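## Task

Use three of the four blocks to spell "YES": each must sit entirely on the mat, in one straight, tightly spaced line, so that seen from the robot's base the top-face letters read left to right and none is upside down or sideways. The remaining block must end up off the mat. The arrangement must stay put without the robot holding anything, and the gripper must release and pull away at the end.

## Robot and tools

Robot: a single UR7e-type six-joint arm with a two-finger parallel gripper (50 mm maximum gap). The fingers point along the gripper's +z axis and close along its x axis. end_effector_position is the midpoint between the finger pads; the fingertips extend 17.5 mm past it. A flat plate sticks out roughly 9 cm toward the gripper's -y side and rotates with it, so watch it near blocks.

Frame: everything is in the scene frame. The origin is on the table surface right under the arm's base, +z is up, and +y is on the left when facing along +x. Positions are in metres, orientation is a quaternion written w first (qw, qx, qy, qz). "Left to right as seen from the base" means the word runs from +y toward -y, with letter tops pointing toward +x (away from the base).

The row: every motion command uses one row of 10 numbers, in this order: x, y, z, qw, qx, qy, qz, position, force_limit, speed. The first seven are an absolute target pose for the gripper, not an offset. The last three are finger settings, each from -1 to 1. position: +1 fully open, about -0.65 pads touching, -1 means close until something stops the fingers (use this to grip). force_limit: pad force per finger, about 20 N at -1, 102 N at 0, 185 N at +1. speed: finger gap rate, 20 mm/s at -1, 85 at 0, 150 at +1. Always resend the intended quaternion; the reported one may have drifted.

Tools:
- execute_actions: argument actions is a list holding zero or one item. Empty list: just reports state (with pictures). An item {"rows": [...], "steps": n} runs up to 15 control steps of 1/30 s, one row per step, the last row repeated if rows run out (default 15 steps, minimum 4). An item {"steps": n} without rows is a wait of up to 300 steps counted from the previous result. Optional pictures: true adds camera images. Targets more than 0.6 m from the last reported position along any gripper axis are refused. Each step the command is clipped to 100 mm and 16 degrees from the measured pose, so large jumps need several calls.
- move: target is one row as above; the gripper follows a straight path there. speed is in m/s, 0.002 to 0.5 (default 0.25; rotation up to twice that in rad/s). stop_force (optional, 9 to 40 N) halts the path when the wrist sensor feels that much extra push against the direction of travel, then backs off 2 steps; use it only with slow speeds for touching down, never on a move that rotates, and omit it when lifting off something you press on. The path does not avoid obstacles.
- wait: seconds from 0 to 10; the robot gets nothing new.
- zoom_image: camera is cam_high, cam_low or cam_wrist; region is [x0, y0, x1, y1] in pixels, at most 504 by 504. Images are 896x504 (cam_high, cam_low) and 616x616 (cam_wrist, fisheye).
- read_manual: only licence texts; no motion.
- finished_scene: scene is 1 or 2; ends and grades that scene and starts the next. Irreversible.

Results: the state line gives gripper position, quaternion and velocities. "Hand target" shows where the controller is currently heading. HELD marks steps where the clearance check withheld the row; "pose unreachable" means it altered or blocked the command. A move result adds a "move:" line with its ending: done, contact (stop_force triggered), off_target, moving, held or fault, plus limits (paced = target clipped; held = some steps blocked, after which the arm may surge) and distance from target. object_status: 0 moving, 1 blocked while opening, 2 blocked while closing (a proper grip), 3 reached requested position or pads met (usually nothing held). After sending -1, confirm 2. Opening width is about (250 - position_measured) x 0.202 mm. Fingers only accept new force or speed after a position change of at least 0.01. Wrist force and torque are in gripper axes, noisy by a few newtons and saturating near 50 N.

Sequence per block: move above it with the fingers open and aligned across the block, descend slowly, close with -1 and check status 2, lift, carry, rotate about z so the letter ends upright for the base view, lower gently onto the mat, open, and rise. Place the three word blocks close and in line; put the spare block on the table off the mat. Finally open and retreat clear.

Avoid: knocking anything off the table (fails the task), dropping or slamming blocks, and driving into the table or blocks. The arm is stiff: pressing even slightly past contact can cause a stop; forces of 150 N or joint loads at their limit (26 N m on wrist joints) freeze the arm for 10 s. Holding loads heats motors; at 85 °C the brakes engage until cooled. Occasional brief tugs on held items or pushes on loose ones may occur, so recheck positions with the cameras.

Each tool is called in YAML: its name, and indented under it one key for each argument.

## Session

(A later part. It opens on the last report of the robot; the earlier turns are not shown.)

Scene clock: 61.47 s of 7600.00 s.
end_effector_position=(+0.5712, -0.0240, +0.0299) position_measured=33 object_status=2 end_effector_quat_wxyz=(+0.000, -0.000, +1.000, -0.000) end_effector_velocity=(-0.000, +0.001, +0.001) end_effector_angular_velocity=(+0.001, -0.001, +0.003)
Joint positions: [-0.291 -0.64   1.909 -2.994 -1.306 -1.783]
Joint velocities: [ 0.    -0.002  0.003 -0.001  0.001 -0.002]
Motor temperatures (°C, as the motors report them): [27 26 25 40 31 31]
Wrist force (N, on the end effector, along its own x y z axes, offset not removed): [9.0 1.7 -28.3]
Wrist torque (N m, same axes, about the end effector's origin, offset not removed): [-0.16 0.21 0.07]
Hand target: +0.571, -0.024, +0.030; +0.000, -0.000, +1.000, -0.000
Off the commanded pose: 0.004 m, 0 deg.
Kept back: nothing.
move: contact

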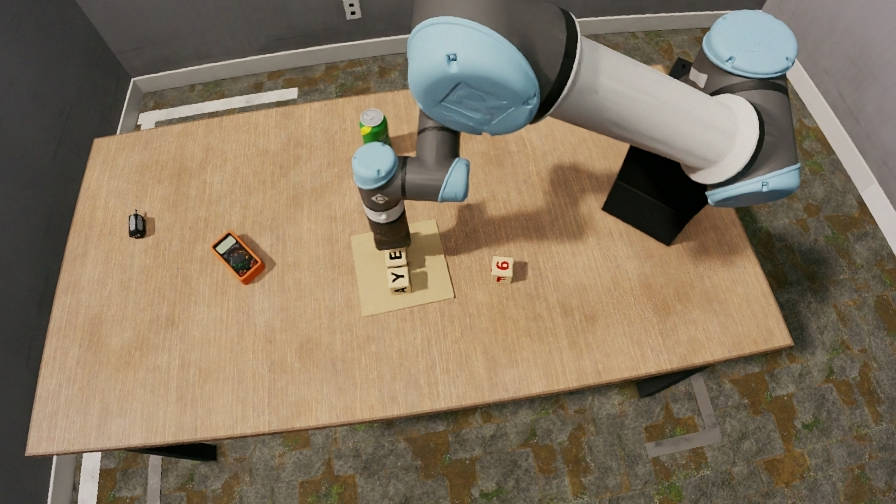

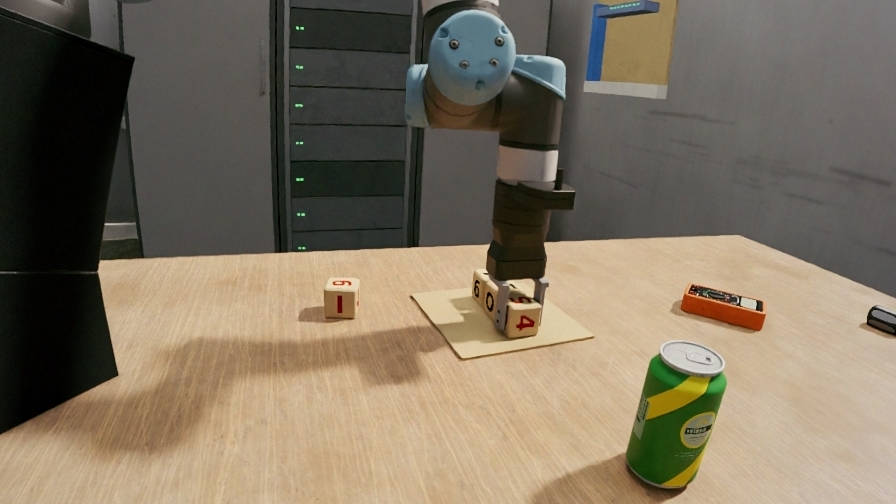

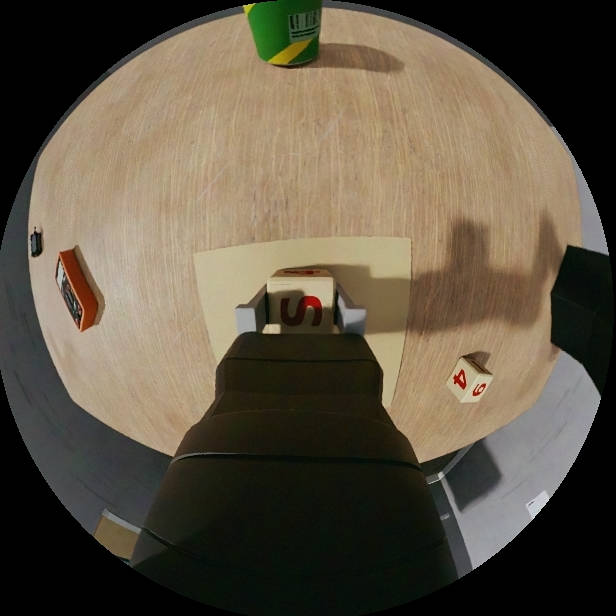

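move:
  target: [0.571,-0.024,0.0306,0,0,-1,0,1,-0.5,0]

move:
  target: [0.571,-0.024,0.22,0,0,-1,0,1,-0.5,0]
  speed: 0.3

Scene clock: 62.40 s of 7600.00 s.
end_effector_position=(+0.5710, -0.0240, +0.0306) position_measured=3 object_status=3 end_effector_quat_wxyz=(-0.000, -0.000, +1.000, +0.000) end_effector_velocity=(+0.001, -0.000, +0.001) end_effector_angular_velocity=(+0.000, -0.002, -0.000)
Joint positions: [-0.292 -0.641  1.91  -2.993 -1.306 -1.783]
Joint velocities: [-0.    -0.001  0.    -0.002  0.001  0.   ]
Motor temperatures (°C, as the motors report them): [27 26 25 40 31 31]
Wrist force (N, on the end effector, along its own x y z axes, offset not removed): [-2.0 1.8 -2.1]
Wrist torque (N m, same axes, about the end effector's origin, offset not removed): [0.15 0.55 0.14]
Hand target: +0.571, -0.024, +0.031; -0.000, -0.000, +1.000, +0.000
Off the commanded pose: 0.000 m, 0 deg.
Kept back: nothing.
move: done

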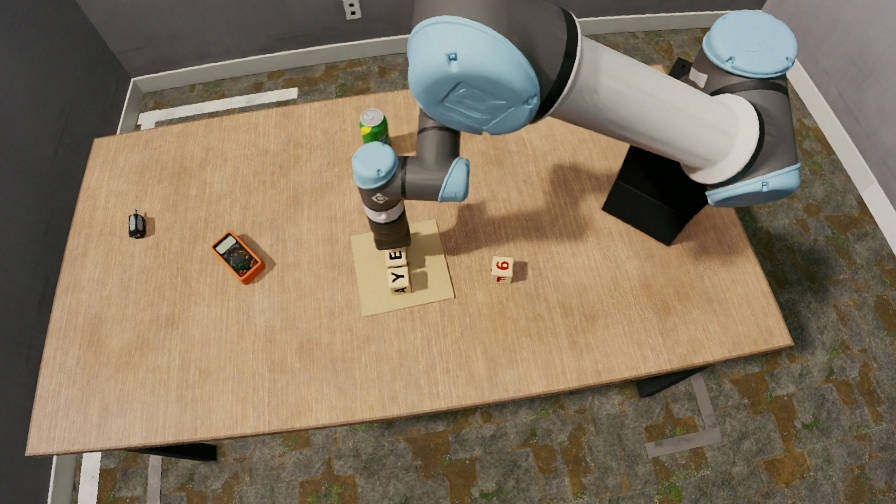

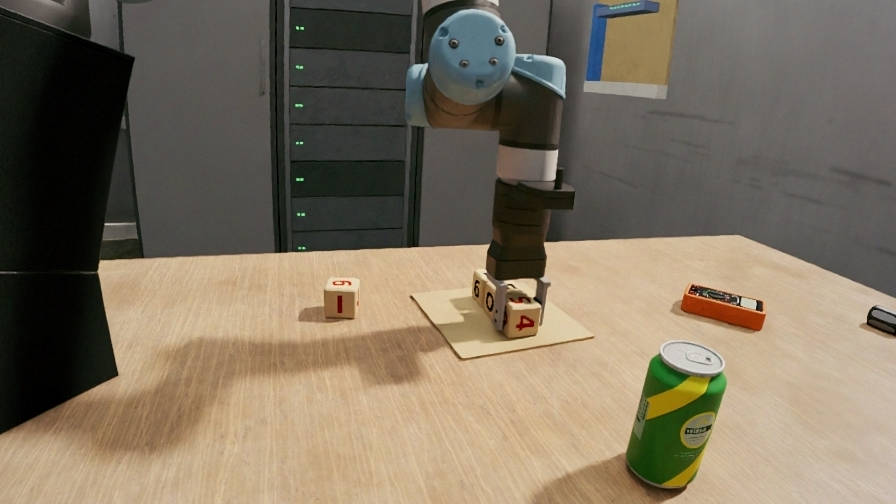

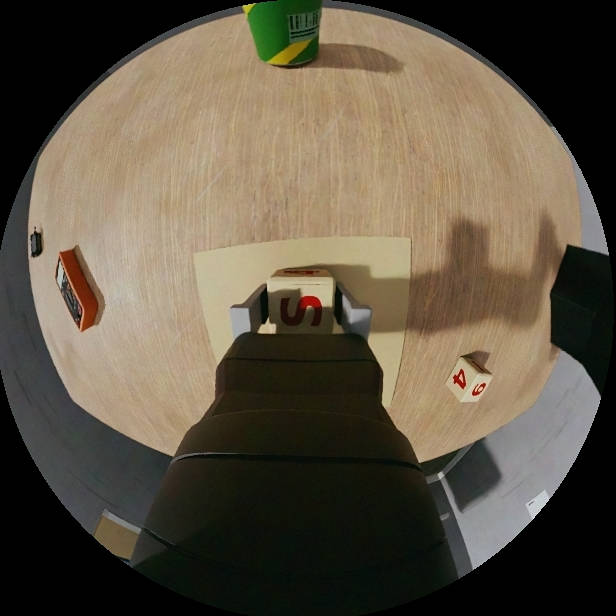

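Scene clock: 63.63 s of 7600.00 s.
end_effector_position=(+0.5710, -0.0240, +0.2198) position_measured=3 object_status=3 end_effector_quat_wxyz=(-0.000, +0.000, +1.000, +0.000) end_effector_velocity=(+0.000, +0.000, +0.001) end_effector_angular_velocity=(+0.002, -0.001, +0.001)
Joint positions: [-0.387 -1.11   2.055 -2.643 -1.292 -1.881]
Joint velocities: [-0.001 -0.002  0.     0.003  0.002 -0.001]
Motor temperatures (°C, as the motors report them): [27 26 25 40 31 31]
Wrist force (N, on the end effector, along its own x y z axes, offset not removed): [-0.7 2.3 -0.7]
Wrist torque (N m, same axes, about the end effector's origin, offset not removed): [0.26 0.34 0.14]
Hand target: +0.571, -0.024, +0.220; -0.000, +0.000, +1.000, +0.000
Off the commanded pose: 0.000 m, 0 deg.
Kept back: nothing.
move: done

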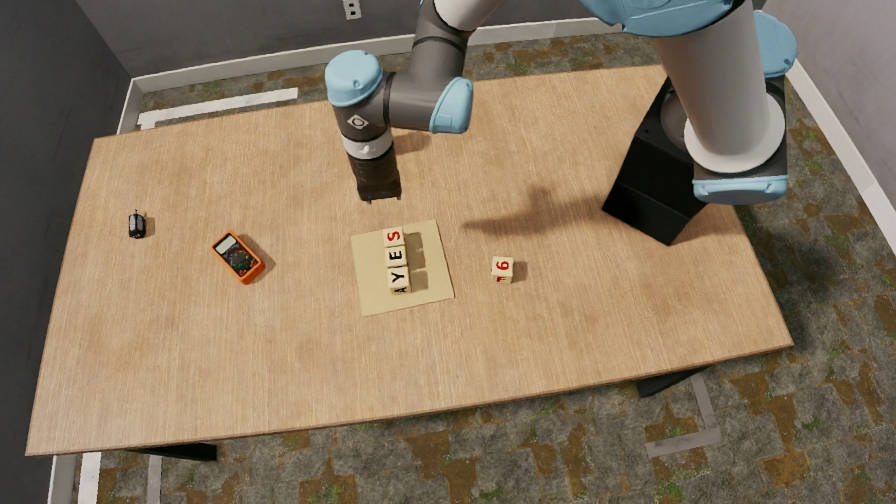

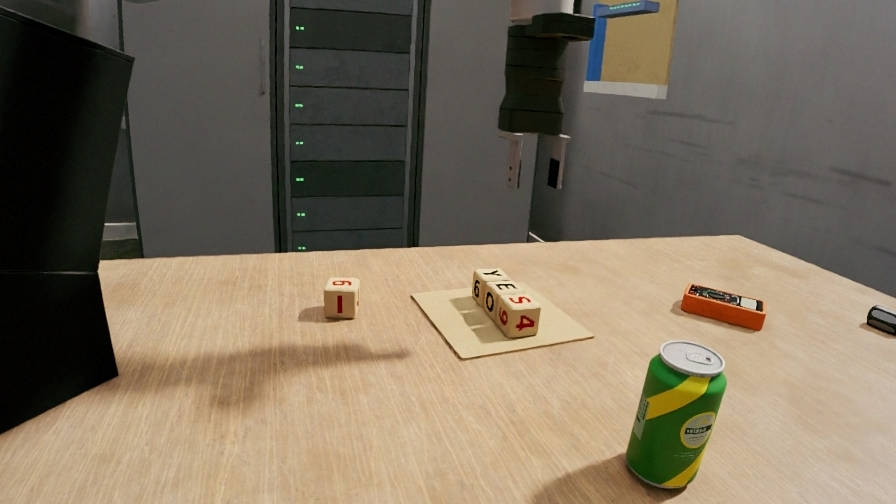

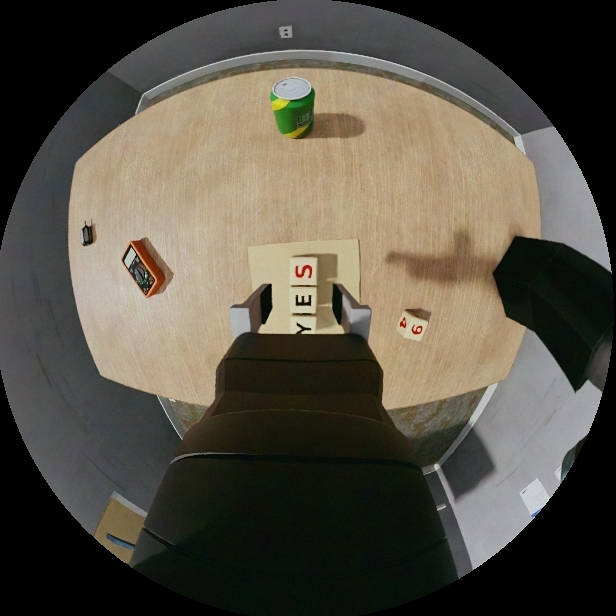

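finished_scene:
  scene: 1

The scene is finished: the task was done.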